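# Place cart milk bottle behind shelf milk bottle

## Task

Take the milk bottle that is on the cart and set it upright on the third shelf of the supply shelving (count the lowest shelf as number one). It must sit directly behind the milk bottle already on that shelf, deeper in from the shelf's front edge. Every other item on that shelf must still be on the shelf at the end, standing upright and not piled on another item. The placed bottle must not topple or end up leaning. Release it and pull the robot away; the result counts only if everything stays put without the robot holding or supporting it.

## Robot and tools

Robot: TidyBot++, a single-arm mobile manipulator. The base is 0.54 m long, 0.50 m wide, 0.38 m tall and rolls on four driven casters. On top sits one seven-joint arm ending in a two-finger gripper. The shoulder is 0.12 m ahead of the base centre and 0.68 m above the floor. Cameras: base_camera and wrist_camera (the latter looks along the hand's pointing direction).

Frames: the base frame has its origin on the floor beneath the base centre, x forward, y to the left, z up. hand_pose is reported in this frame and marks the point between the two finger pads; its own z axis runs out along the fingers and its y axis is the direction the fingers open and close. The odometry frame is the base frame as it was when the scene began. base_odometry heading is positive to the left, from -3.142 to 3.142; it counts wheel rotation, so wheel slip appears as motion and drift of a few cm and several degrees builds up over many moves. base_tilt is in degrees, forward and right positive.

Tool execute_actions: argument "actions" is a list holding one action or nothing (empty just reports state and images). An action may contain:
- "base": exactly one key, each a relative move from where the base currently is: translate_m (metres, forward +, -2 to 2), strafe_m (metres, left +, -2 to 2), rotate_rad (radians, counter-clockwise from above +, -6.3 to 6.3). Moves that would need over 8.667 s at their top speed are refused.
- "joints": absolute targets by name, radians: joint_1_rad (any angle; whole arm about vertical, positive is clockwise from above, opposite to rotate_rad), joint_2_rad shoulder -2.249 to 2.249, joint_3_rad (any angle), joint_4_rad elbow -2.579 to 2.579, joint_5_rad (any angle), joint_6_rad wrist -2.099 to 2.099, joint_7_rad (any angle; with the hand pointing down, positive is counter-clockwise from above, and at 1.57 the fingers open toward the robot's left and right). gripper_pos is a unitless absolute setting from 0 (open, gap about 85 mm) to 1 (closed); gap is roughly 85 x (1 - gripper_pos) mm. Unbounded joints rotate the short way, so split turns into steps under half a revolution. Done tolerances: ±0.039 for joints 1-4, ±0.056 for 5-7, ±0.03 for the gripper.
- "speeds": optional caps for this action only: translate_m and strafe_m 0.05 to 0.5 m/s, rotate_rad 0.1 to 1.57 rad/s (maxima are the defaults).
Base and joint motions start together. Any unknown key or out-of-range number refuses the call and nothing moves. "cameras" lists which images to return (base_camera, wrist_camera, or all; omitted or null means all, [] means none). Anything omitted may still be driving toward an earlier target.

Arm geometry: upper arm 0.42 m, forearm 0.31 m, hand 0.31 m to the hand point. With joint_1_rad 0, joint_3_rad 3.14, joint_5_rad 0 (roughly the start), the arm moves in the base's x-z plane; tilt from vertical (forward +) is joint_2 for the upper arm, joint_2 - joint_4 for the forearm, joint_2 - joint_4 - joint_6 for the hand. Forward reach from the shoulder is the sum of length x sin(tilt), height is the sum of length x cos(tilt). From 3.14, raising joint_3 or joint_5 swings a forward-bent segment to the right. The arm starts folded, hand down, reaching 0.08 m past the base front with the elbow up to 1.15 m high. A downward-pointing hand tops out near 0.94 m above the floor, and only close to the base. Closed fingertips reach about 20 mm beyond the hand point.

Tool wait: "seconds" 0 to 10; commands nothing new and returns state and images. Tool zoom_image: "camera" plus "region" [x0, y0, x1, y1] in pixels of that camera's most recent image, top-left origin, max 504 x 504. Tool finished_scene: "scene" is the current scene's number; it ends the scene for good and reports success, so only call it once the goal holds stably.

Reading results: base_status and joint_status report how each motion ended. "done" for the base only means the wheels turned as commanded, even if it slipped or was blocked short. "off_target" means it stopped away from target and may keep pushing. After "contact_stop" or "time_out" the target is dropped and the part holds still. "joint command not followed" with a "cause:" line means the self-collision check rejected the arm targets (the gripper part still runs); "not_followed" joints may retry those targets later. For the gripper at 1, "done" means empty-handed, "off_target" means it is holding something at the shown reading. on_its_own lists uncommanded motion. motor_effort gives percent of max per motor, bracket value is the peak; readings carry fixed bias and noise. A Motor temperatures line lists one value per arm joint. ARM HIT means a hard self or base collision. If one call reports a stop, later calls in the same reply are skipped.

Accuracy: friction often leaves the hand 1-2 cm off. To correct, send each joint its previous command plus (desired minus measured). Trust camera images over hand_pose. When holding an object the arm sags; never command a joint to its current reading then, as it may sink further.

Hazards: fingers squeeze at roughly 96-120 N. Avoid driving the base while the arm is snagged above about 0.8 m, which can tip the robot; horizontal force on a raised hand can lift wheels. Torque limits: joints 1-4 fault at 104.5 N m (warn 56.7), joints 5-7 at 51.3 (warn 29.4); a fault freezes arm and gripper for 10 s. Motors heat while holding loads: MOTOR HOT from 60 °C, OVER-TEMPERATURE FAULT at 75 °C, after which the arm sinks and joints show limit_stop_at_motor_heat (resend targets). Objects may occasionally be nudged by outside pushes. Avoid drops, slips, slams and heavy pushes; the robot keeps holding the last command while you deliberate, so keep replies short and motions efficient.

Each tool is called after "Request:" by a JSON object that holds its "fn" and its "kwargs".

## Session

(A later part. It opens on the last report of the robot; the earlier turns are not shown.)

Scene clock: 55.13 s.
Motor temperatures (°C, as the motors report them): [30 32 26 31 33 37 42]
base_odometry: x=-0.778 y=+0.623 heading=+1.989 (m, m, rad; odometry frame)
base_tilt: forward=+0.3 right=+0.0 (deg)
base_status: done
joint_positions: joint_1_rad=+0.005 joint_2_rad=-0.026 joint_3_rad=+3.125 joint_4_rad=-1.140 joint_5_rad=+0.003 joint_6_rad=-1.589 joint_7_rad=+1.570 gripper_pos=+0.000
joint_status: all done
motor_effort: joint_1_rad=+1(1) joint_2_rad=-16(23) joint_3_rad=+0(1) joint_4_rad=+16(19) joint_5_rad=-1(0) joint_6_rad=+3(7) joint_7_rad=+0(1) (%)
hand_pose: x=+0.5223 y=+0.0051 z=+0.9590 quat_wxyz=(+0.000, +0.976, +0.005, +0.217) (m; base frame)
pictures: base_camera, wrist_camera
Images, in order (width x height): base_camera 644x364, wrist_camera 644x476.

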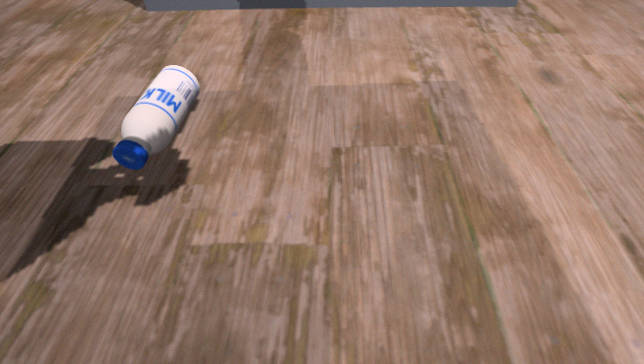

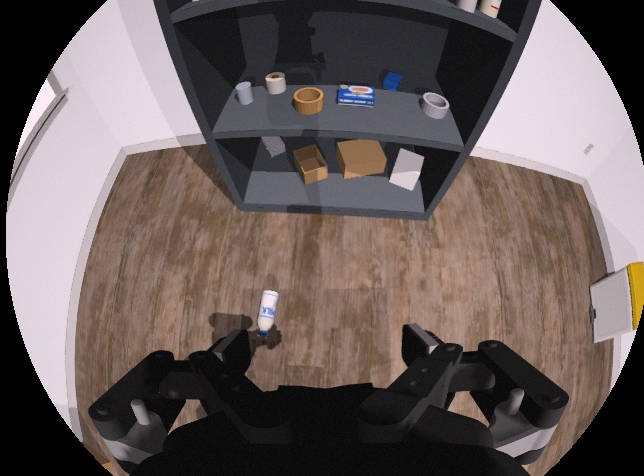

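Request:
{"fn": "execute_actions", "kwargs": {"actions": [{"base":{"strafe_m":-0.02},"joints":{"joint_2_rad":0.48,"joint_4_rad":-0.73,"joint_6_rad":-0.51}}], "cameras": []}}

Request:
{"fn": "execute_actions", "kwargs": {"actions": [{"base":{"translate_m":0.17}}]}}

Scene clock: 57.97 s.
Motor temperatures (°C, as the motors report them): [30 32 26 32 33 37 42]
base_odometry: x=-0.760 y=+0.631 heading=+1.989 (m, m, rad; odometry frame)
base_tilt: forward=+0.3 right=-0.1 (deg)
base_status: done
joint_positions: joint_1_rad=+0.005 joint_2_rad=+0.483 joint_3_rad=+3.125 joint_4_rad=-0.748 joint_5_rad=+0.003 joint_6_rad=-0.537 joint_7_rad=+1.570 gripper_pos=+0.000
joint_status: all done
motor_effort: joint_1_rad=+1(3) joint_2_rad=-37(39) joint_3_rad=+0(4) joint_4_rad=+20(20) joint_5_rad=-1(1) joint_6_rad=+8(8) joint_7_rad=+0(0) (%)
hand_pose: x=+0.9158 y=+0.0054 z=+1.0988 quat_wxyz=(-0.005, +0.773, +0.001, +0.634) (m; base frame)
pictures: none
No camera images: the call's "cameras" was empty. Leave "cameras" out to get every camera's image.

Scene clock: 59.50 s.
Motor temperatures (°C, as the motors report them): [30 32 26 32 33 37 42]
base_odometry: x=-0.828 y=+0.787 heading=+1.988 (m, m, rad; odometry frame)
base_tilt: forward=+0.3 right=-0.1 (deg)
base_status: done
joint_positions: joint_1_rad=+0.005 joint_2_rad=+0.486 joint_3_rad=+3.125 joint_4_rad=-0.745 joint_5_rad=+0.003 joint_6_rad=-0.536 joint_7_rad=+1.570 gripper_pos=+0.000
joint_status: not commanded
motor_effort: joint_1_rad=+1(1) joint_2_rad=-37(40) joint_3_rad=+0(1) joint_4_rad=+20(21) joint_5_rad=-1(1) joint_6_rad=+8(9) joint_7_rad=+0(0) (%)
hand_pose: x=+0.9170 y=+0.0054 z=+1.0983 quat_wxyz=(-0.005, +0.773, +0.001, +0.635) (m; base frame)
pictures: base_camera, wrist_camera
Images, in order (width x height): base_camera 644x364, wrist_camera 644x476.

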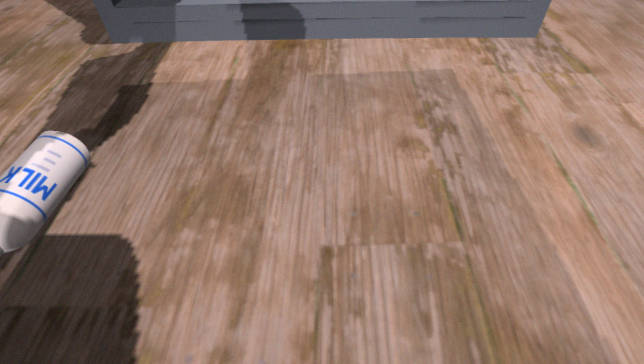

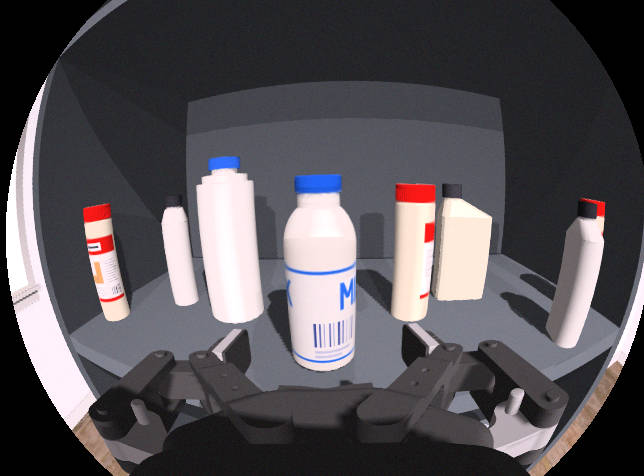

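Request:
{"fn": "execute_actions", "kwargs": {"actions": [{"base":{"translate_m":0.11},"speeds":{"translate_m":0.15}}]}}

Request:
{"fn": "execute_actions", "kwargs": {"actions": [{"joints":{"gripper_pos":1}}], "cameras": ["wrist_camera"]}}

Request:
{"fn": "execute_actions", "kwargs": {"actions": [{"joints":{"joint_2_rad":0.42,"joint_6_rad":-0.5}}], "cameras": ["wrist_camera"]}}

Scene clock: 61.50 s.
Motor temperatures (°C, as the motors report them): [30 32 26 32 33 37 42]
base_odometry: x=-0.873 y=+0.888 heading=+1.988 (m, m, rad; odometry frame)
base_tilt: forward=+0.3 right=-0.1 (deg)
base_status: done
joint_positions: joint_1_rad=+0.005 joint_2_rad=+0.483 joint_3_rad=+3.125 joint_4_rad=-0.743 joint_5_rad=+0.003 joint_6_rad=-0.536 joint_7_rad=+1.570 gripper_pos=+0.000
joint_status: not commanded
motor_effort: joint_1_rad=+0(2) joint_2_rad=-36(39) joint_3_rad=+0(1) joint_4_rad=+20(22) joint_5_rad=-1(1) joint_6_rad=+8(8) joint_7_rad=+0(1) (%)
hand_pose: x=+0.9156 y=+0.0054 z=+1.1015 quat_wxyz=(-0.005, +0.771, +0.001, +0.636) (m; base frame)
pictures: base_camera, wrist_camera
Images, in order (width x height): base_camera 644x364, wrist_camera 644x476.

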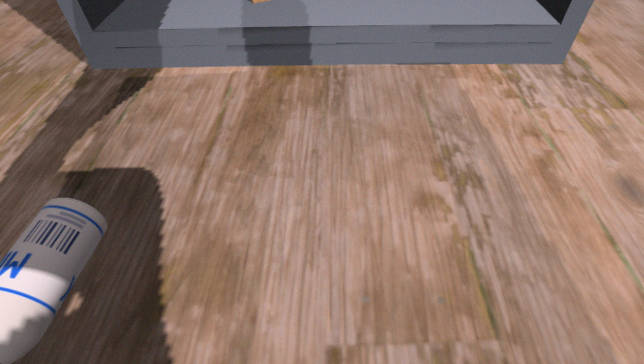

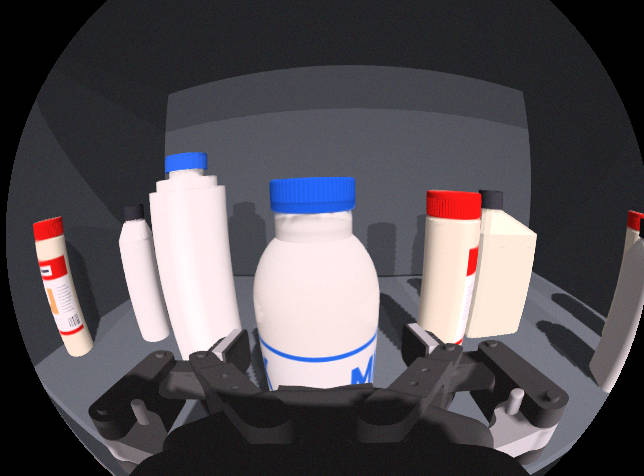

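Scene clock: 62.60 s.
Motor temperatures (°C, as the motors report them): [30 33 26 32 33 37 42]
base_odometry: x=-0.873 y=+0.888 heading=+1.988 (m, m, rad; odometry frame)
base_tilt: forward=+0.3 right=-0.1 (deg)
base_status: not commanded
joint_positions: joint_1_rad=+0.004 joint_2_rad=+0.482 joint_3_rad=+3.125 joint_4_rad=-0.743 joint_5_rad=+0.003 joint_6_rad=-0.536 joint_7_rad=+1.570 gripper_pos=+0.316
joint_status: gripper_pos off_target (ended at +0.316, target +1.000)
motor_effort: joint_1_rad=+0(3) joint_2_rad=-37(37) joint_3_rad=+0(2) joint_4_rad=+21(21) joint_5_rad=-1(0) joint_6_rad=+9(9) joint_7_rad=+1(1) (%)
hand_pose: x=+0.9154 y=+0.0062 z=+1.1023 quat_wxyz=(-0.005, +0.771, +0.002, +0.637) (m; base frame)
pictures: wrist_camera
Images, in order (width x height): wrist_camera 644x476.

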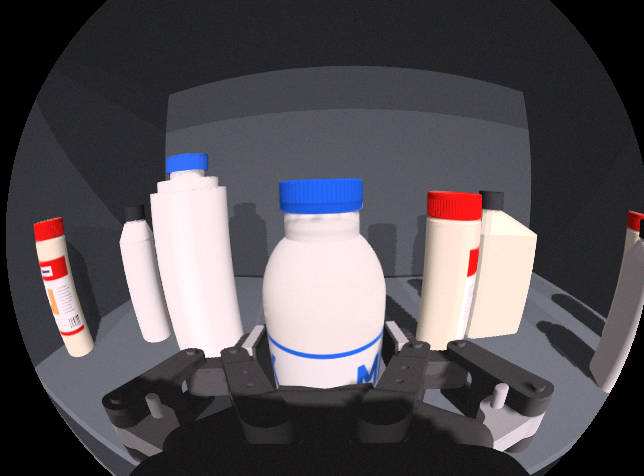

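Scene clock: 63.37 s.
Motor temperatures (°C, as the motors report them): [30 33 26 32 33 37 42]
base_odometry: x=-0.873 y=+0.888 heading=+1.988 (m, m, rad; odometry frame)
base_tilt: forward=+0.3 right=-0.1 (deg)
base_status: not commanded
joint_positions: joint_1_rad=+0.004 joint_2_rad=+0.470 joint_3_rad=+3.125 joint_4_rad=-0.751 joint_5_rad=+0.003 joint_6_rad=-0.536 joint_7_rad=+1.570 gripper_pos=+0.316
joint_status: joint_2_rad off_target (ended at +0.470, target +0.420); the others done
motor_effort: joint_1_rad=+1(1) joint_2_rad=-43(44) joint_3_rad=+0(0) joint_4_rad=+26(26) joint_5_rad=-1(0) joint_6_rad=+13(14) joint_7_rad=+0(1) (%)
hand_pose: x=+0.9105 y=+0.0062 z=+1.1076 quat_wxyz=(-0.005, +0.770, +0.002, +0.639) (m; base frame)
pictures: wrist_camera
Images, in order (width x height): wrist_camera 644x476.

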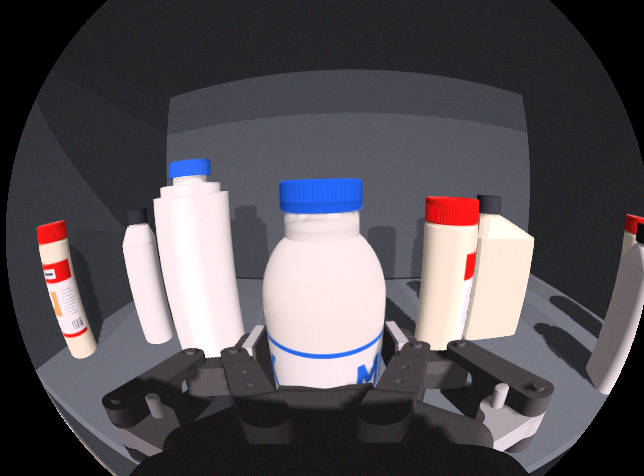

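Request:
{"fn": "execute_actions", "kwargs": {"actions": [{"base":{"translate_m":-0.08},"joints":{"joint_2_rad":0.39},"speeds":{"translate_m":0.1}}], "cameras": []}}

Request:
{"fn": "execute_actions", "kwargs": {"actions": [{"base":{"strafe_m":-0.19},"speeds":{"strafe_m":0.2}}], "cameras": ["wrist_camera"]}}

Request:
{"fn": "execute_actions", "kwargs": {"actions": [{"base":{"translate_m":0.09},"speeds":{"translate_m":0.15}}], "cameras": ["wrist_camera"]}}

Scene clock: 65.17 s.
Motor temperatures (°C, as the motors report them): [30 33 26 32 33 37 42]
base_odometry: x=-0.841 y=+0.814 heading=+1.988 (m, m, rad; odometry frame)
base_tilt: forward=+0.3 right=-0.1 (deg)
base_status: done
joint_positions: joint_1_rad=+0.004 joint_2_rad=+0.425 joint_3_rad=+3.125 joint_4_rad=-0.753 joint_5_rad=+0.003 joint_6_rad=-0.536 joint_7_rad=+1.570 gripper_pos=+0.316
joint_status: all done
motor_effort: joint_1_rad=+0(2) joint_2_rad=-41(48) joint_3_rad=+0(2) joint_4_rad=+25(27) joint_5_rad=-1(1) joint_6_rad=+13(14) joint_7_rad=+0(1) (%)
hand_pose: x=+0.8907 y=+0.0063 z=+1.1414 quat_wxyz=(-0.005, +0.756, +0.002, +0.655) (m; base frame)
pictures: none
No camera images: the call's "cameras" was empty. Leave "cameras" out to get every camera's image.

Scene clock: 66.90 s.
Motor temperatures (°C, as the motors report them): [30 33 26 32 33 37 42]
base_odometry: x=-0.667 y=+0.892 heading=+1.988 (m, m, rad; odometry frame)
base_tilt: forward=+0.3 right=+0.0 (deg)
base_status: done
joint_positions: joint_1_rad=+0.003 joint_2_rad=+0.425 joint_3_rad=+3.125 joint_4_rad=-0.753 joint_5_rad=+0.003 joint_6_rad=-0.536 joint_7_rad=+1.570 gripper_pos=+0.316
joint_status: not commanded
motor_effort: joint_1_rad=+0(4) joint_2_rad=-42(43) joint_3_rad=-1(2) joint_4_rad=+26(26) joint_5_rad=-1(0) joint_6_rad=+13(14) joint_7_rad=+1(0) (%)
hand_pose: x=+0.8907 y=+0.0070 z=+1.1414 quat_wxyz=(-0.005, +0.756, +0.002, +0.655) (m; base frame)
pictures: wrist_camera
Images, in order (width x height): wrist_camera 644x476.

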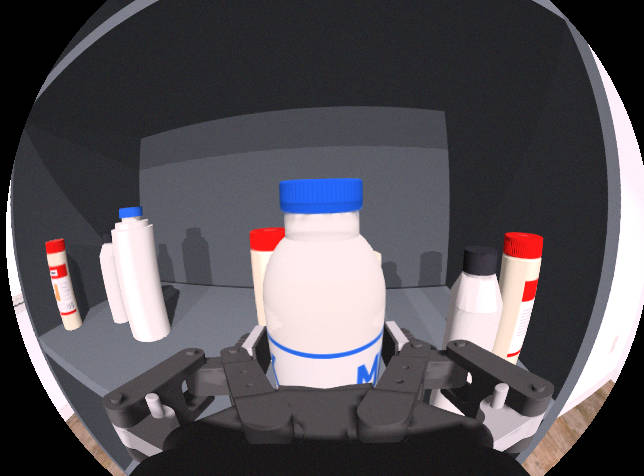

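Scene clock: 68.17 s.
Motor temperatures (°C, as the motors report them): [30 33 26 32 33 37 42]
base_odometry: x=-0.703 y=+0.974 heading=+1.988 (m, m, rad; odometry frame)
base_tilt: forward=+0.3 right=-0.1 (deg)
base_status: done
joint_positions: joint_1_rad=+0.003 joint_2_rad=+0.429 joint_3_rad=+3.125 joint_4_rad=-0.753 joint_5_rad=+0.003 joint_6_rad=-0.536 joint_7_rad=+1.570 gripper_pos=+0.316
joint_status: not commanded
motor_effort: joint_1_rad=+0(2) joint_2_rad=-42(44) joint_3_rad=+0(1) joint_4_rad=+26(27) joint_5_rad=-1(1) joint_6_rad=+13(14) joint_7_rad=+1(1) (%)
hand_pose: x=+0.8928 y=+0.0070 z=+1.1378 quat_wxyz=(-0.005, +0.757, +0.002, +0.653) (m; base frame)
pictures: wrist_camera
Images, in order (width x height): wrist_camera 644x476.

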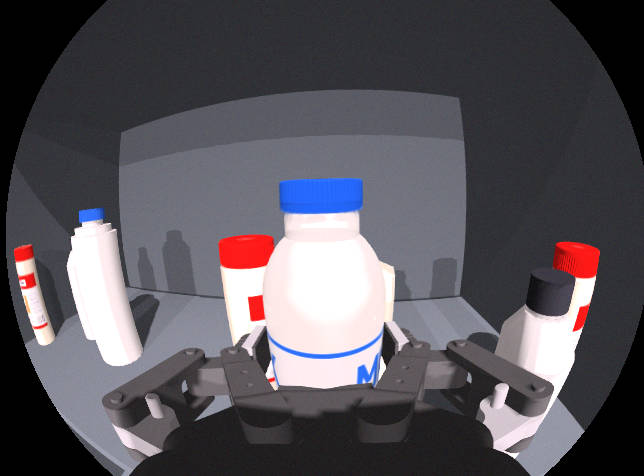

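Request:
{"fn": "execute_actions", "kwargs": {"actions": [{"joints":{"joint_2_rad":0.455}}], "cameras": ["wrist_camera"]}}

Request:
{"fn": "execute_actions", "kwargs": {"actions": [{"joints":{"joint_2_rad":0.485,"gripper_pos":0.12}}], "cameras": ["wrist_camera"]}}

Scene clock: 69.27 s.
Motor temperatures (°C, as the motors report them): [30 33 26 32 33 37 42]
base_odometry: x=-0.703 y=+0.974 heading=+1.988 (m, m, rad; odometry frame)
base_tilt: forward=+0.3 right=-0.1 (deg)
base_status: not commanded
joint_positions: joint_1_rad=+0.003 joint_2_rad=+0.477 joint_3_rad=+3.125 joint_4_rad=-0.752 joint_5_rad=+0.003 joint_6_rad=-0.529 joint_7_rad=+1.570 gripper_pos=+0.316
joint_status: all done
motor_effort: joint_1_rad=+0(0) joint_2_rad=-41(43) joint_3_rad=+0(1) joint_4_rad=+24(26) joint_5_rad=-1(0) joint_6_rad=+12(13) joint_7_rad=+1(1) (%)
hand_pose: x=+0.9141 y=+0.0069 z=+1.1028 quat_wxyz=(-0.005, +0.770, +0.002, +0.638) (m; base frame)
pictures: wrist_camera
Images, in order (width x height): wrist_camera 644x476.

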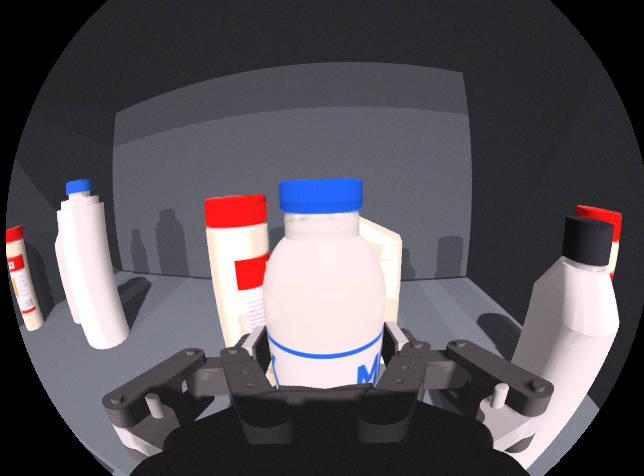

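Scene clock: 70.30 s.
Motor temperatures (°C, as the motors report them): [30 33 26 32 33 37 42]
base_odometry: x=-0.703 y=+0.974 heading=+1.988 (m, m, rad; odometry frame)
base_tilt: forward=+0.3 right=-0.1 (deg)
base_status: not commanded
joint_positions: joint_1_rad=+0.003 joint_2_rad=+0.482 joint_3_rad=+3.125 joint_4_rad=-0.744 joint_5_rad=+0.003 joint_6_rad=-0.529 joint_7_rad=+1.570 gripper_pos=+0.120
joint_status: all done
motor_effort: joint_1_rad=+0(0) joint_2_rad=-37(42) joint_3_rad=+0(0) joint_4_rad=+21(24) joint_5_rad=-1(0) joint_6_rad=+8(11) joint_7_rad=+1(1) (%)
hand_pose: x=+0.9156 y=+0.0069 z=+1.1039 quat_wxyz=(-0.006, +0.769, +0.002, +0.639) (m; base frame)
pictures: wrist_camera
Images, in order (width x height): wrist_camera 644x476.

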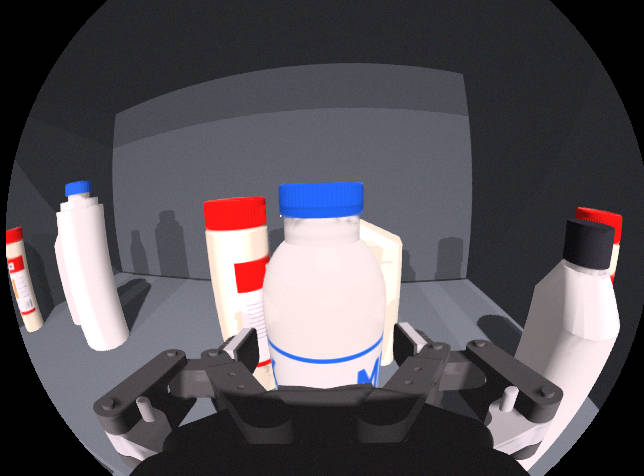

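Request:
{"fn": "execute_actions", "kwargs": {"actions": [{"base":{"translate_m":-0.4}}], "cameras": ["wrist_camera"]}}

Request:
{"fn": "execute_actions", "kwargs": {"actions": [{"base":{"strafe_m":0.46},"joints":{"joint_2_rad":1.2,"joint_4_rad":-1.6,"joint_6_rad":-0.34,"gripper_pos":0}}]}}

Scene clock: 73.20 s.
Motor temperatures (°C, as the motors report them): [30 33 26 32 33 37 42]
base_odometry: x=-0.541 y=+0.608 heading=+1.988 (m, m, rad; odometry frame)
base_tilt: forward=+0.3 right=-0.1 (deg)
base_status: done
joint_positions: joint_1_rad=+0.002 joint_2_rad=+0.480 joint_3_rad=+3.125 joint_4_rad=-0.742 joint_5_rad=+0.003 joint_6_rad=-0.527 joint_7_rad=+1.570 gripper_pos=+0.120
joint_status: not commanded
motor_effort: joint_1_rad=+0(3) joint_2_rad=-36(40) joint_3_rad=+0(1) joint_4_rad=+19(21) joint_5_rad=-1(1) joint_6_rad=+8(9) joint_7_rad=+1(0) (%)
hand_pose: x=+0.9147 y=+0.0075 z=+1.1078 quat_wxyz=(-0.006, +0.767, +0.002, +0.642) (m; base frame)
pictures: wrist_camera
Images, in order (width x height): wrist_camera 644x476.

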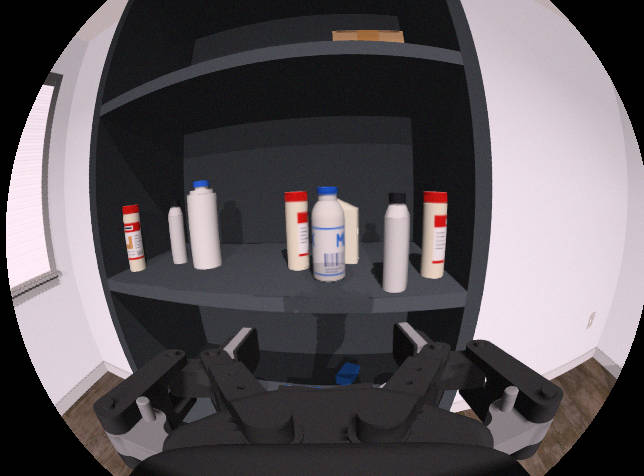

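Scene clock: 75.47 s.
Motor temperatures (°C, as the motors report them): [30 33 26 32 33 37 42]
base_odometry: x=-0.961 y=+0.422 heading=+1.989 (m, m, rad; odometry frame)
base_tilt: forward=+0.3 right=-0.1 (deg)
base_status: done
joint_positions: joint_1_rad=-0.008 joint_2_rad=+1.189 joint_3_rad=+3.125 joint_4_rad=-1.583 joint_5_rad=+0.003 joint_6_rad=-0.372 joint_7_rad=+1.570 gripper_pos=+0.000
joint_status: all done
motor_effort: joint_1_rad=+0(5) joint_2_rad=-38(51) joint_3_rad=-1(1) joint_4_rad=+5(20) joint_5_rad=-1(1) joint_6_rad=+0(9) joint_7_rad=+1(0) (%)
hand_pose: x=+0.6221 y=+0.0151 z=+0.2345 quat_wxyz=(-0.007, +1.000, +0.008, -0.001) (m; base frame)
pictures: base_camera, wrist_camera
Images, in order (width x height): base_camera 644x364, wrist_camera 644x476.

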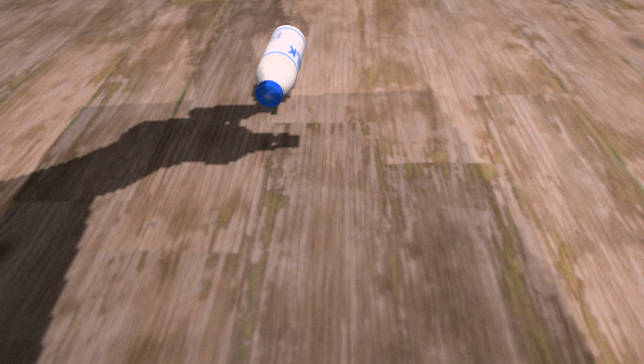

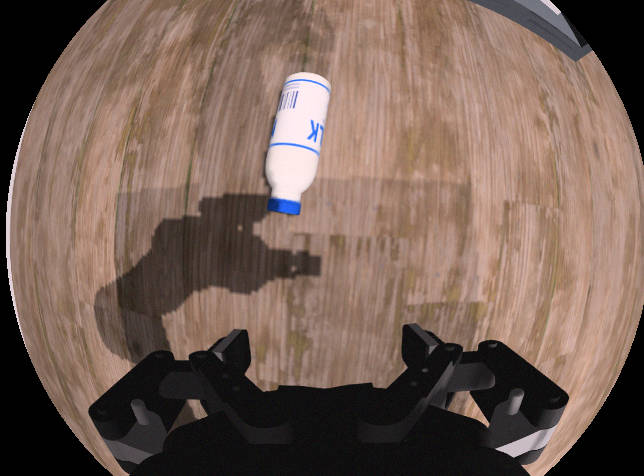

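Request:
{"fn": "execute_actions", "kwargs": {"actions": [{"base":{"strafe_m":0.035},"joints":{"joint_7_rad":0}}], "cameras": []}}

Request:
{"fn": "execute_actions", "kwargs": {"actions": [{"base":{"translate_m":0.12},"joints":{"joint_7_rad":-1.74,"joint_2_rad":1.5,"joint_4_rad":-1.216,"joint_6_rad":-0.15}}]}}

Scene clock: 92.83 s.
Motor temperatures (°C, as the motors report them): [30 33 26 32 33 37 42]
base_odometry: x=-0.994 y=+0.407 heading=+1.990 (m, m, rad; odometry frame)
base_tilt: forward=+0.3 right=-0.1 (deg)
base_status: done
joint_positions: joint_1_rad=-0.006 joint_2_rad=+1.189 joint_3_rad=+3.125 joint_4_rad=-1.583 joint_5_rad=+0.003 joint_6_rad=-0.371 joint_7_rad=+0.003 gripper_pos=+0.000
joint_status: all done
motor_effort: joint_1_rad=+0(4) joint_2_rad=-38(39) joint_3_rad=-1(3) joint_4_rad=+5(6) joint_5_rad=-1(1) joint_6_rad=+0(1) joint_7_rad=+1(0) (%)
hand_pose: x=+0.6221 y=+0.0143 z=+0.2343 quat_wxyz=(-0.004, +0.714, -0.701, -0.006) (m; base frame)
pictures: none
No camera images: the call's "cameras" was empty. Leave "cameras" out to get every camera's image.

Scene clock: 94.83 s.
Motor temperatures (°C, as the motors report them): [30 33 26 32 33 37 42]
base_odometry: x=-1.043 y=+0.517 heading=+1.990 (m, m, rad; odometry frame)
base_tilt: forward=+0.3 right=-0.1 (deg)
base_status: done
joint_positions: joint_1_rad=-0.006 joint_2_rad=+1.497 joint_3_rad=+3.125 joint_4_rad=-1.231 joint_5_rad=+0.003 joint_6_rad=-0.179 joint_7_rad=-1.730 gripper_pos=+0.000
joint_status: all done
motor_effort: joint_1_rad=+0(1) joint_2_rad=-43(44) joint_3_rad=-1(1) joint_4_rad=+7(7) joint_5_rad=-1(1) joint_6_rad=+1(2) joint_7_rad=+0(0) (%)
hand_pose: x=+0.7369 y=+0.0152 z=+0.1224 quat_wxyz=(-0.116, -0.075, -0.990, -0.018) (m; base frame)
pictures: base_camera, wrist_camera
Images, in order (width x height): base_camera 644x364, wrist_camera 644x476.

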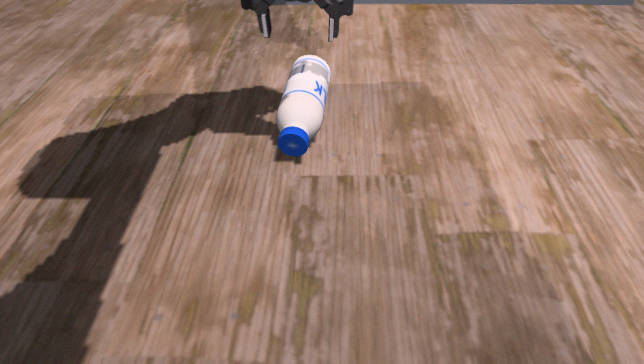

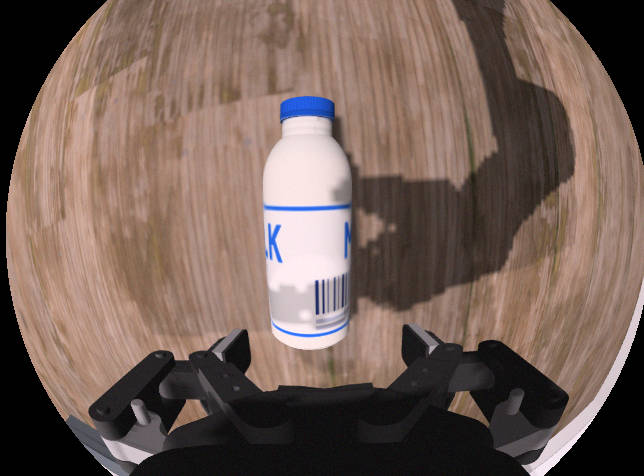

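Request:
{"fn": "execute_actions", "kwargs": {"actions": [{"base":{"strafe_m":-0.012}}], "cameras": []}}

Request:
{"fn": "execute_actions", "kwargs": {"actions": [{"joints":{"joint_2_rad":1.645,"joint_6_rad":-0.06}}]}}

Scene clock: 95.70 s.
Motor temperatures (°C, as the motors report them): [30 33 26 32 33 37 42]
base_odometry: x=-1.032 y=+0.522 heading=+1.990 (m, m, rad; odometry frame)
base_tilt: forward=+0.3 right=+0.0 (deg)
base_status: done
joint_positions: joint_1_rad=+0.000 joint_2_rad=+1.497 joint_3_rad=+3.125 joint_4_rad=-1.231 joint_5_rad=+0.003 joint_6_rad=-0.179 joint_7_rad=-1.730 gripper_pos=+0.000
joint_status: not commanded
motor_effort: joint_1_rad=+1(4) joint_2_rad=-43(44) joint_3_rad=-1(3) joint_4_rad=+7(8) joint_5_rad=-1(1) joint_6_rad=+1(2) joint_7_rad=+1(1) (%)
hand_pose: x=+0.7371 y=+0.0111 z=+0.1225 quat_wxyz=(-0.116, -0.078, -0.990, -0.017) (m; base frame)
pictures: none
No camera images: the call's "cameras" was empty. Leave "cameras" out to get every camera's image.

Scene clock: 97.13 s.
Motor temperatures (°C, as the motors report them): [30 33 26 32 33 37 42]
base_odometry: x=-1.032 y=+0.522 heading=+1.990 (m, m, rad; odometry frame)
base_tilt: forward=+0.3 right=-0.1 (deg)
base_status: not commanded
joint_positions: joint_1_rad=+0.000 joint_2_rad=+1.646 joint_3_rad=+3.125 joint_4_rad=-1.226 joint_5_rad=+0.003 joint_6_rad=-0.091 joint_7_rad=-1.730 gripper_pos=+0.000
joint_status: all done
motor_effort: joint_1_rad=+1(3) joint_2_rad=-40(45) joint_3_rad=-1(2) joint_4_rad=+5(7) joint_5_rad=-1(0) joint_6_rad=+1(1) joint_7_rad=+0(1) (%)
hand_pose: x=+0.6773 y=+0.0113 z=+0.0409 quat_wxyz=(-0.088, -0.079, -0.993, -0.015) (m; base frame)
pictures: base_camera, wrist_camera
Images, in order (width x height): base_camera 644x364, wrist_camera 644x476.

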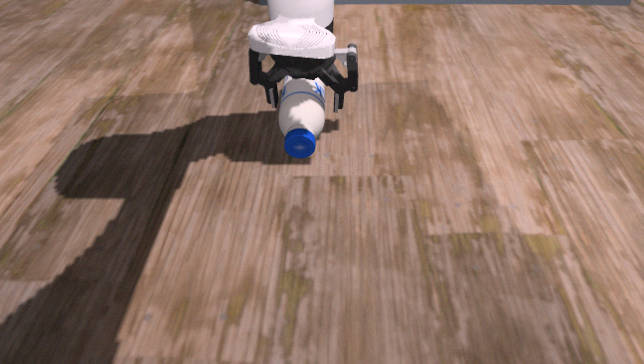

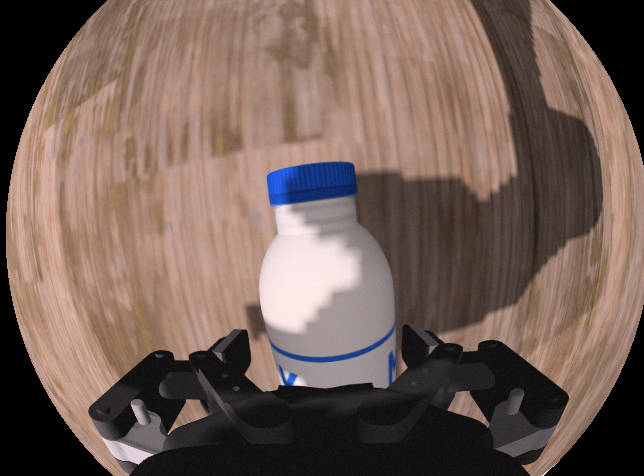

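Request:
{"fn": "execute_actions", "kwargs": {"actions": [{"joints":{"gripper_pos":1}}], "cameras": []}}

Request:
{"fn": "execute_actions", "kwargs": {"actions": [{"joints":{"joint_2_rad":0.38,"joint_4_rad":-0.73,"joint_6_rad":-0.52,"joint_7_rad":-3.2}}], "cameras": []}}

Request:
{"fn": "execute_actions", "kwargs": {"actions": [{"base":{"strafe_m":-0.285},"joints":{"joint_7_rad":1.57}}], "cameras": []}}

Request:
{"fn": "execute_actions", "kwargs": {"actions": [{"base":{"translate_m":0.27},"speeds":{"translate_m":0.25}}], "cameras": ["wrist_camera"]}}

Scene clock: 98.73 s.
Motor temperatures (°C, as the motors report them): [30 33 26 32 33 37 42]
base_odometry: x=-1.032 y=+0.522 heading=+1.990 (m, m, rad; odometry frame)
base_tilt: forward=+0.3 right=+0.0 (deg)
base_status: not commanded
joint_positions: joint_1_rad=+0.000 joint_2_rad=+1.644 joint_3_rad=+3.125 joint_4_rad=-1.226 joint_5_rad=+0.003 joint_6_rad=-0.088 joint_7_rad=-1.730 gripper_pos=+0.280
joint_status: gripper_pos off_target (ended at +0.280, target +1.000)
motor_effort: joint_1_rad=+0(2) joint_2_rad=-41(43) joint_3_rad=-1(3) joint_4_rad=+5(6) joint_5_rad=-1(1) joint_6_rad=+1(2) joint_7_rad=+0(0) (%)
hand_pose: x=+0.6796 y=+0.0114 z=+0.0424 quat_wxyz=(-0.090, -0.079, -0.993, -0.015) (m; base frame)
pictures: none
No camera images: the call's "cameras" was empty. Leave "cameras" out to get every camera's image.

Scene clock: 101.60 s.
Motor temperatures (°C, as the motors report them): [30 33 26 32 33 37 42]
base_odometry: x=-1.032 y=+0.522 heading=+1.990 (m, m, rad; odometry frame)
base_tilt: forward=+0.3 right=-0.1 (deg)
base_status: not commanded
joint_positions: joint_1_rad=+0.000 joint_2_rad=+0.415 joint_3_rad=+3.125 joint_4_rad=-0.768 joint_5_rad=+0.003 joint_6_rad=-0.522 joint_7_rad=-3.178 gripper_pos=+0.280
joint_status: all done
motor_effort: joint_1_rad=+1(0) joint_2_rad=-41(59) joint_3_rad=+0(1) joint_4_rad=+25(26) joint_5_rad=-1(1) joint_6_rad=+13(14) joint_7_rad=+0(0) (%)
hand_pose: x=+0.8877 y=+0.0097 z=+1.1445 quat_wxyz=(-0.452, -0.539, -0.525, -0.478) (m; base frame)
pictures: none
No camera images: the call's "cameras" was empty. Leave "cameras" out to get every camera's image.

Scene clock: 103.60 s.
Motor temperatures (°C, as the motors report them): [30 33 26 32 33 37 42]
base_odometry: x=-0.772 y=+0.638 heading=+1.991 (m, m, rad; odometry frame)
base_tilt: forward=+0.3 right=-0.1 (deg)
base_status: done
joint_positions: joint_1_rad=+0.006 joint_2_rad=+0.415 joint_3_rad=+3.125 joint_4_rad=-0.768 joint_5_rad=+0.003 joint_6_rad=-0.523 joint_7_rad=-4.711 gripper_pos=+0.280
joint_status: all done
motor_effort: joint_1_rad=+0(5) joint_2_rad=-41(43) joint_3_rad=+0(3) joint_4_rad=+25(26) joint_5_rad=-1(0) joint_6_rad=+13(14) joint_7_rad=+0(0) (%)
hand_pose: x=+0.8877 y=+0.0047 z=+1.1442 quat_wxyz=(+0.004, -0.753, -0.002, -0.658) (m; base frame)
pictures: none
No camera images: the call's "cameras" was empty. Leave "cameras" out to get every camera's image.

Scene clock: 105.53 s.
Motor temperatures (°C, as the motors report them): [30 33 26 32 33 37 42]
base_odometry: x=-0.881 y=+0.885 heading=+1.990 (m, m, rad; odometry frame)
base_tilt: forward=+0.3 right=-0.1 (deg)
base_status: done
joint_positions: joint_1_rad=+0.006 joint_2_rad=+0.418 joint_3_rad=+3.125 joint_4_rad=-0.768 joint_5_rad=+0.003 joint_6_rad=-0.525 joint_7_rad=-4.711 gripper_pos=+0.280
joint_status: not commanded
motor_effort: joint_1_rad=+1(2) joint_2_rad=-42(44) joint_3_rad=+0(1) joint_4_rad=+26(27) joint_5_rad=-1(0) joint_6_rad=+13(14) joint_7_rad=+1(0) (%)
hand_pose: x=+0.8893 y=+0.0047 z=+1.1408 quat_wxyz=(+0.004, -0.755, -0.002, -0.656) (m; base frame)
pictures: wrist_camera
Images, in order (width x height): wrist_camera 644x476.

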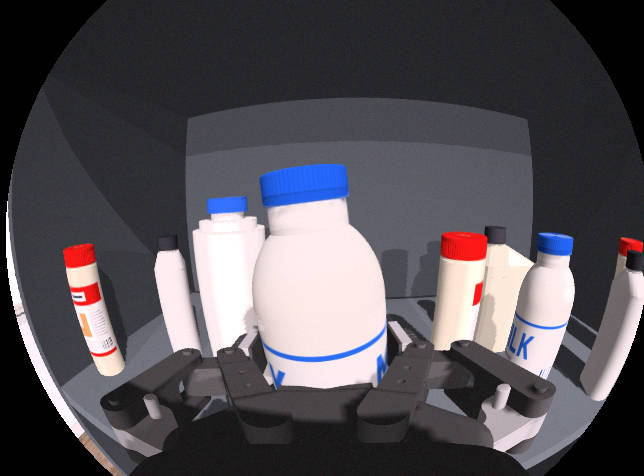

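Request:
{"fn": "execute_actions", "kwargs": {"actions": [{"base":{"strafe_m":-0.03},"joints":{"joint_7_rad":1.44}}], "cameras": []}}

Request:
{"fn": "execute_actions", "kwargs": {"actions": [{"base":{"translate_m":0.09},"speeds":{"translate_m":0.15}}], "cameras": ["wrist_camera"]}}

Scene clock: 106.80 s.
Motor temperatures (°C, as the motors report them): [30 33 26 32 33 37 42]
base_odometry: x=-0.854 y=+0.897 heading=+1.991 (m, m, rad; odometry frame)
base_tilt: forward=+0.3 right=-0.1 (deg)
base_status: done
joint_positions: joint_1_rad=+0.007 joint_2_rad=+0.418 joint_3_rad=+3.125 joint_4_rad=-0.768 joint_5_rad=+0.003 joint_6_rad=-0.525 joint_7_rad=-4.832 gripper_pos=+0.280
joint_status: all done
motor_effort: joint_1_rad=+1(4) joint_2_rad=-41(43) joint_3_rad=-1(2) joint_4_rad=+26(26) joint_5_rad=-1(0) joint_6_rad=+13(13) joint_7_rad=+1(1) (%)
hand_pose: x=+0.8892 y=+0.0044 z=+1.1409 quat_wxyz=(+0.043, -0.754, +0.044, -0.654) (m; base frame)
pictures: none
No camera images: the call's "cameras" was empty. Leave "cameras" out to get every camera's image.

Scene clock: 108.07 s.
Motor temperatures (°C, as the motors report them): [30 33 26 32 33 37 42]
base_odometry: x=-0.891 y=+0.980 heading=+1.990 (m, m, rad; odometry frame)
base_tilt: forward=+0.3 right=-0.1 (deg)
base_status: done
joint_positions: joint_1_rad=+0.007 joint_2_rad=+0.419 joint_3_rad=+3.125 joint_4_rad=-0.768 joint_5_rad=+0.003 joint_6_rad=-0.526 joint_7_rad=-4.832 gripper_pos=+0.280
joint_status: not commanded
motor_effort: joint_1_rad=+0(2) joint_2_rad=-42(44) joint_3_rad=+0(1) joint_4_rad=+25(27) joint_5_rad=-1(0) joint_6_rad=+13(14) joint_7_rad=+0(1) (%)
hand_pose: x=+0.8895 y=+0.0043 z=+1.1399 quat_wxyz=(+0.043, -0.754, +0.044, -0.654) (m; base frame)
pictures: wrist_camera
Images, in order (width x height): wrist_camera 644x476.

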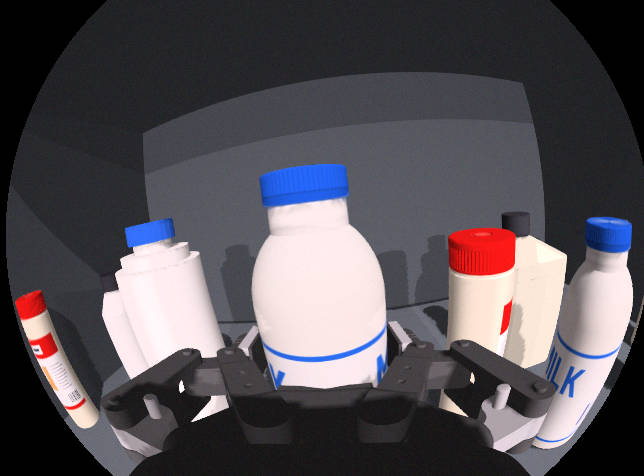

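Request:
{"fn": "execute_actions", "kwargs": {"actions": [{"base":{"translate_m":0.065},"speeds":{"translate_m":0.08}}], "cameras": ["wrist_camera"]}}

Request:
{"fn": "execute_actions", "kwargs": {"actions": [{"joints":{"joint_2_rad":0.44}}], "cameras": ["wrist_camera"]}}

Scene clock: 109.63 s.
Motor temperatures (°C, as the motors report them): [30 33 26 32 33 37 42]
base_odometry: x=-0.917 y=+1.040 heading=+1.990 (m, m, rad; odometry frame)
base_tilt: forward=+0.3 right=-0.1 (deg)
base_status: done
joint_positions: joint_1_rad=+0.007 joint_2_rad=+0.418 joint_3_rad=+3.125 joint_4_rad=-0.768 joint_5_rad=+0.003 joint_6_rad=-0.527 joint_7_rad=-4.832 gripper_pos=+0.280
joint_status: not commanded
motor_effort: joint_1_rad=+0(1) joint_2_rad=-42(44) joint_3_rad=+0(2) joint_4_rad=+26(26) joint_5_rad=+0(1) joint_6_rad=+13(13) joint_7_rad=+1(0) (%)
hand_pose: x=+0.8890 y=+0.0044 z=+1.1407 quat_wxyz=(+0.043, -0.754, +0.044, -0.654) (m; base frame)
pictures: wrist_camera
Images, in order (width x height): wrist_camera 644x476.

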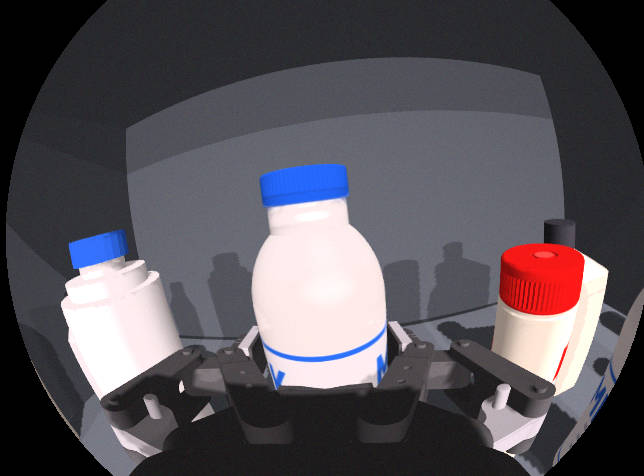

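Scene clock: 110.60 s.
Motor temperatures (°C, as the motors report them): [30 33 26 32 33 37 42]
base_odometry: x=-0.917 y=+1.039 heading=+1.990 (m, m, rad; odometry frame)
base_tilt: forward=+0.3 right=-0.1 (deg)
base_status: not commanded
joint_positions: joint_1_rad=+0.007 joint_2_rad=+0.473 joint_3_rad=+3.125 joint_4_rad=-0.764 joint_5_rad=+0.003 joint_6_rad=-0.526 joint_7_rad=-4.832 gripper_pos=+0.280
joint_status: all done
motor_effort: joint_1_rad=+0(1) joint_2_rad=-44(45) joint_3_rad=-1(0) joint_4_rad=+26(26) joint_5_rad=+0(1) joint_6_rad=+13(13) joint_7_rad=+1(1) (%)
hand_pose: x=+0.9131 y=+0.0042 z=+1.1002 quat_wxyz=(+0.042, -0.770, +0.045, -0.635) (m; base frame)
pictures: wrist_camera
Images, in order (width x height): wrist_camera 644x476.

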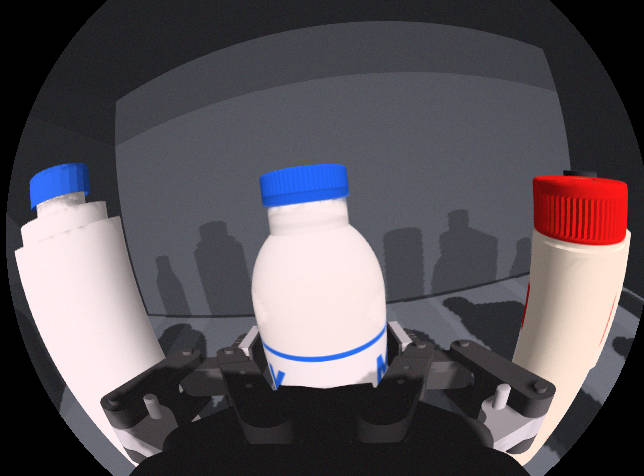

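Request:
{"fn": "execute_actions", "kwargs": {"actions": [{"joints":{"joint_2_rad":0.465}}], "cameras": []}}

Request:
{"fn": "execute_actions", "kwargs": {"actions": [{"joints":{"joint_2_rad":0.49,"gripper_pos":0.16}}], "cameras": ["wrist_camera"]}}

Scene clock: 111.40 s.
Motor temperatures (°C, as the motors report them): [30 34 26 32 33 37 42]
base_odometry: x=-0.917 y=+1.039 heading=+1.990 (m, m, rad; odometry frame)
base_tilt: forward=+0.3 right=-0.1 (deg)
base_status: not commanded
joint_positions: joint_1_rad=+0.007 joint_2_rad=+0.477 joint_3_rad=+3.125 joint_4_rad=-0.759 joint_5_rad=+0.003 joint_6_rad=-0.526 joint_7_rad=-4.832 gripper_pos=+0.280
joint_status: all done
motor_effort: joint_1_rad=+0(0) joint_2_rad=-40(43) joint_3_rad=-1(0) joint_4_rad=+23(26) joint_5_rad=-1(1) joint_6_rad=+11(13) joint_7_rad=+0(0) (%)
hand_pose: x=+0.9147 y=+0.0041 z=+1.0994 quat_wxyz=(+0.042, -0.770, +0.045, -0.635) (m; base frame)
pictures: none
No camera images: the call's "cameras" was empty. Leave "cameras" out to get every camera's image.

Scene clock: 112.57 s.
Motor temperatures (°C, as the motors report them): [30 34 26 32 33 37 42]
base_odometry: x=-0.917 y=+1.039 heading=+1.990 (m, m, rad; odometry frame)
base_tilt: forward=+0.3 right=-0.1 (deg)
base_status: not commanded
joint_positions: joint_1_rad=+0.007 joint_2_rad=+0.485 joint_3_rad=+3.125 joint_4_rad=-0.746 joint_5_rad=+0.003 joint_6_rad=-0.526 joint_7_rad=-4.832 gripper_pos=+0.160
joint_status: all done
motor_effort: joint_1_rad=+1(1) joint_2_rad=-37(40) joint_3_rad=-1(0) joint_4_rad=+20(23) joint_5_rad=-1(0) joint_6_rad=+8(11) joint_7_rad=+1(0) (%)
hand_pose: x=+0.9174 y=+0.0041 z=+1.1011 quat_wxyz=(+0.043, -0.768, +0.045, -0.637) (m; base frame)
pictures: wrist_camera
Images, in order (width x height): wrist_camera 644x476.

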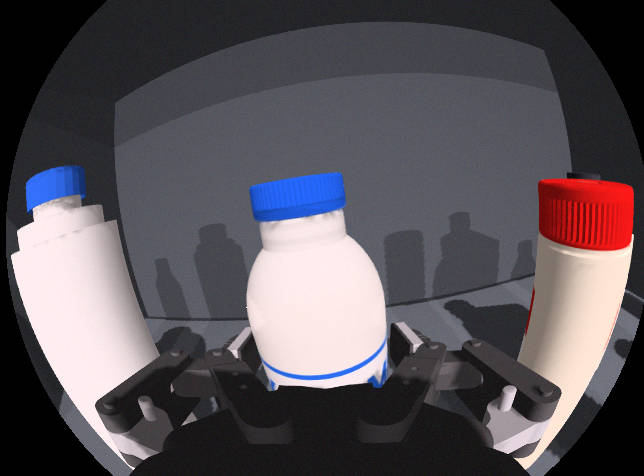

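Request:
{"fn": "execute_actions", "kwargs": {"actions": [{"base":{"translate_m":-0.27},"speeds":{"translate_m":0.12}}], "cameras": ["wrist_camera"]}}

Request:
{"fn": "execute_actions", "kwargs": {"actions": [{"base":{"strafe_m":-0.17},"joints":{"joint_7_rad":1.58,"gripper_pos":0.08}}], "cameras": ["wrist_camera"]}}

Scene clock: 115.57 s.
Motor temperatures (°C, as the motors report them): [30 34 26 32 33 37 42]
base_odometry: x=-0.807 y=+0.793 heading=+1.990 (m, m, rad; odometry frame)
base_tilt: forward=+0.3 right=-0.1 (deg)
base_status: done
joint_positions: joint_1_rad=+0.007 joint_2_rad=+0.487 joint_3_rad=+3.125 joint_4_rad=-0.745 joint_5_rad=+0.003 joint_6_rad=-0.526 joint_7_rad=-4.832 gripper_pos=+0.160
joint_status: not commanded
motor_effort: joint_1_rad=+0(2) joint_2_rad=-37(40) joint_3_rad=-1(1) joint_4_rad=+20(21) joint_5_rad=-1(1) joint_6_rad=+8(9) joint_7_rad=+0(1) (%)
hand_pose: x=+0.9182 y=+0.0043 z=+1.1003 quat_wxyz=(+0.043, -0.769, +0.045, -0.637) (m; base frame)
pictures: wrist_camera
Images, in order (width x height): wrist_camera 644x476.

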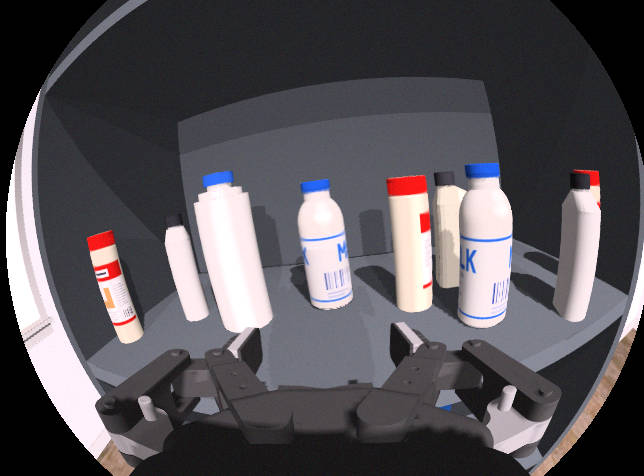

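Scene clock: 117.10 s.
Motor temperatures (°C, as the motors report them): [30 34 26 32 33 37 42]
base_odometry: x=-0.651 y=+0.862 heading=+1.990 (m, m, rad; odometry frame)
base_tilt: forward=+0.3 right=+0.0 (deg)
base_status: done
joint_positions: joint_1_rad=+0.007 joint_2_rad=+0.487 joint_3_rad=+3.125 joint_4_rad=-0.744 joint_5_rad=+0.003 joint_6_rad=-0.526 joint_7_rad=-4.714 gripper_pos=+0.080
joint_status: all done
motor_effort: joint_1_rad=+1(5) joint_2_rad=-37(37) joint_3_rad=-1(2) joint_4_rad=+21(21) joint_5_rad=-1(0) joint_6_rad=+8(9) joint_7_rad=+0(0) (%)
hand_pose: x=+0.9182 y=+0.0038 z=+1.1004 quat_wxyz=(+0.005, -0.770, +0.000, -0.638) (m; base frame)
pictures: wrist_camera
Images, in order (width x height): wrist_camera 644x476.

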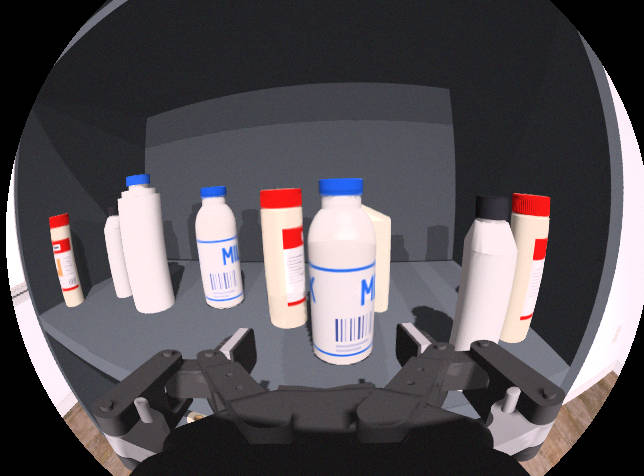

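Request:
{"fn": "execute_actions", "kwargs": {"actions": [{"base":{"strafe_m":-0.015}}], "cameras": []}}

Request:
{"fn": "execute_actions", "kwargs": {"actions": [{"base":{"translate_m":0.12},"speeds":{"translate_m":0.12}}], "cameras": ["wrist_camera"]}}

Request:
{"fn": "execute_actions", "kwargs": {"actions": [{"joints":{"gripper_pos":1}}], "cameras": []}}

Request:
{"fn": "execute_actions", "kwargs": {"actions": [{"joints":{"joint_2_rad":0.39}}], "cameras": ["wrist_camera"]}}

Scene clock: 118.23 s.
Motor temperatures (°C, as the motors report them): [30 34 26 32 33 37 42]
base_odometry: x=-0.637 y=+0.868 heading=+1.989 (m, m, rad; odometry frame)
base_tilt: forward=+0.3 right=+0.0 (deg)
base_status: done
joint_positions: joint_1_rad=+0.006 joint_2_rad=+0.487 joint_3_rad=+3.125 joint_4_rad=-0.744 joint_5_rad=+0.003 joint_6_rad=-0.526 joint_7_rad=-4.714 gripper_pos=+0.080
joint_status: not commanded
motor_effort: joint_1_rad=+1(3) joint_2_rad=-36(38) joint_3_rad=+0(2) joint_4_rad=+20(21) joint_5_rad=-1(1) joint_6_rad=+8(8) joint_7_rad=+1(1) (%)
hand_pose: x=+0.9182 y=+0.0048 z=+1.1004 quat_wxyz=(+0.005, -0.770, -0.001, -0.638) (m; base frame)
pictures: none
No camera images: the call's "cameras" was empty. Leave "cameras" out to get every camera's image.

Scene clock: 119.80 s.
Motor temperatures (°C, as the motors report them): [30 34 26 32 33 37 42]
base_odometry: x=-0.686 y=+0.978 heading=+1.989 (m, m, rad; odometry frame)
base_tilt: forward=+0.3 right=-0.1 (deg)
base_status: done
joint_positions: joint_1_rad=+0.006 joint_2_rad=+0.492 joint_3_rad=+3.125 joint_4_rad=-0.744 joint_5_rad=+0.003 joint_6_rad=-0.526 joint_7_rad=-4.714 gripper_pos=+0.080
joint_status: not commanded
motor_effort: joint_1_rad=+0(1) joint_2_rad=-37(40) joint_3_rad=+0(1) joint_4_rad=+20(22) joint_5_rad=-1(1) joint_6_rad=+9(9) joint_7_rad=+1(1) (%)
hand_pose: x=+0.9200 y=+0.0048 z=+1.0973 quat_wxyz=(+0.005, -0.771, -0.001, -0.637) (m; base frame)
pictures: wrist_camera
Images, in order (width x height): wrist_camera 644x476.

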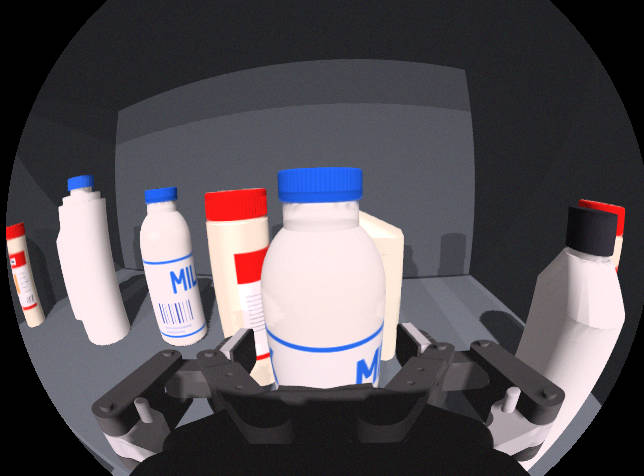

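Scene clock: 120.87 s.
Motor temperatures (°C, as the motors report them): [30 34 26 32 33 37 42]
base_odometry: x=-0.686 y=+0.978 heading=+1.989 (m, m, rad; odometry frame)
base_tilt: forward=+0.3 right=-0.1 (deg)
base_status: not commanded
joint_positions: joint_1_rad=+0.006 joint_2_rad=+0.491 joint_3_rad=+3.125 joint_4_rad=-0.743 joint_5_rad=+0.003 joint_6_rad=-0.526 joint_7_rad=-4.714 gripper_pos=+0.319
joint_status: gripper_pos off_target (ended at +0.319, target +1.000)
motor_effort: joint_1_rad=+1(1) joint_2_rad=-37(37) joint_3_rad=+0(0) joint_4_rad=+21(21) joint_5_rad=-1(0) joint_6_rad=+9(9) joint_7_rad=+1(1) (%)
hand_pose: x=+0.9198 y=+0.0048 z=+1.0978 quat_wxyz=(+0.005, -0.771, -0.001, -0.637) (m; base frame)
pictures: none
No camera images: the call's "cameras" was empty. Leave "cameras" out to get every camera's image.

Scene clock: 122.03 s.
Motor temperatures (°C, as the motors report them): [30 34 26 32 33 37 42]
base_odometry: x=-0.686 y=+0.978 heading=+1.989 (m, m, rad; odometry frame)
base_tilt: forward=+0.3 right=-0.1 (deg)
base_status: not commanded
joint_positions: joint_1_rad=+0.006 joint_2_rad=+0.426 joint_3_rad=+3.125 joint_4_rad=-0.757 joint_5_rad=+0.003 joint_6_rad=-0.526 joint_7_rad=-4.714 gripper_pos=+0.319
joint_status: all done
motor_effort: joint_1_rad=+1(1) joint_2_rad=-42(46) joint_3_rad=-1(1) joint_4_rad=+26(27) joint_5_rad=-1(1) joint_6_rad=+13(14) joint_7_rad=+1(1) (%)
hand_pose: x=+0.8921 y=+0.0051 z=+1.1411 quat_wxyz=(+0.005, -0.754, -0.001, -0.657) (m; base frame)
pictures: wrist_camera
Images, in order (width x height): wrist_camera 644x476.

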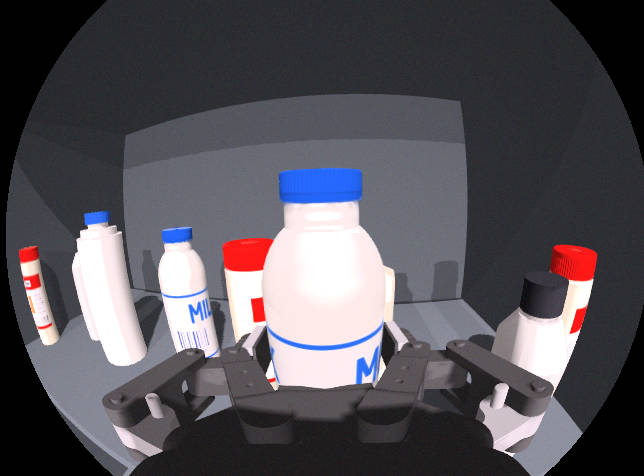

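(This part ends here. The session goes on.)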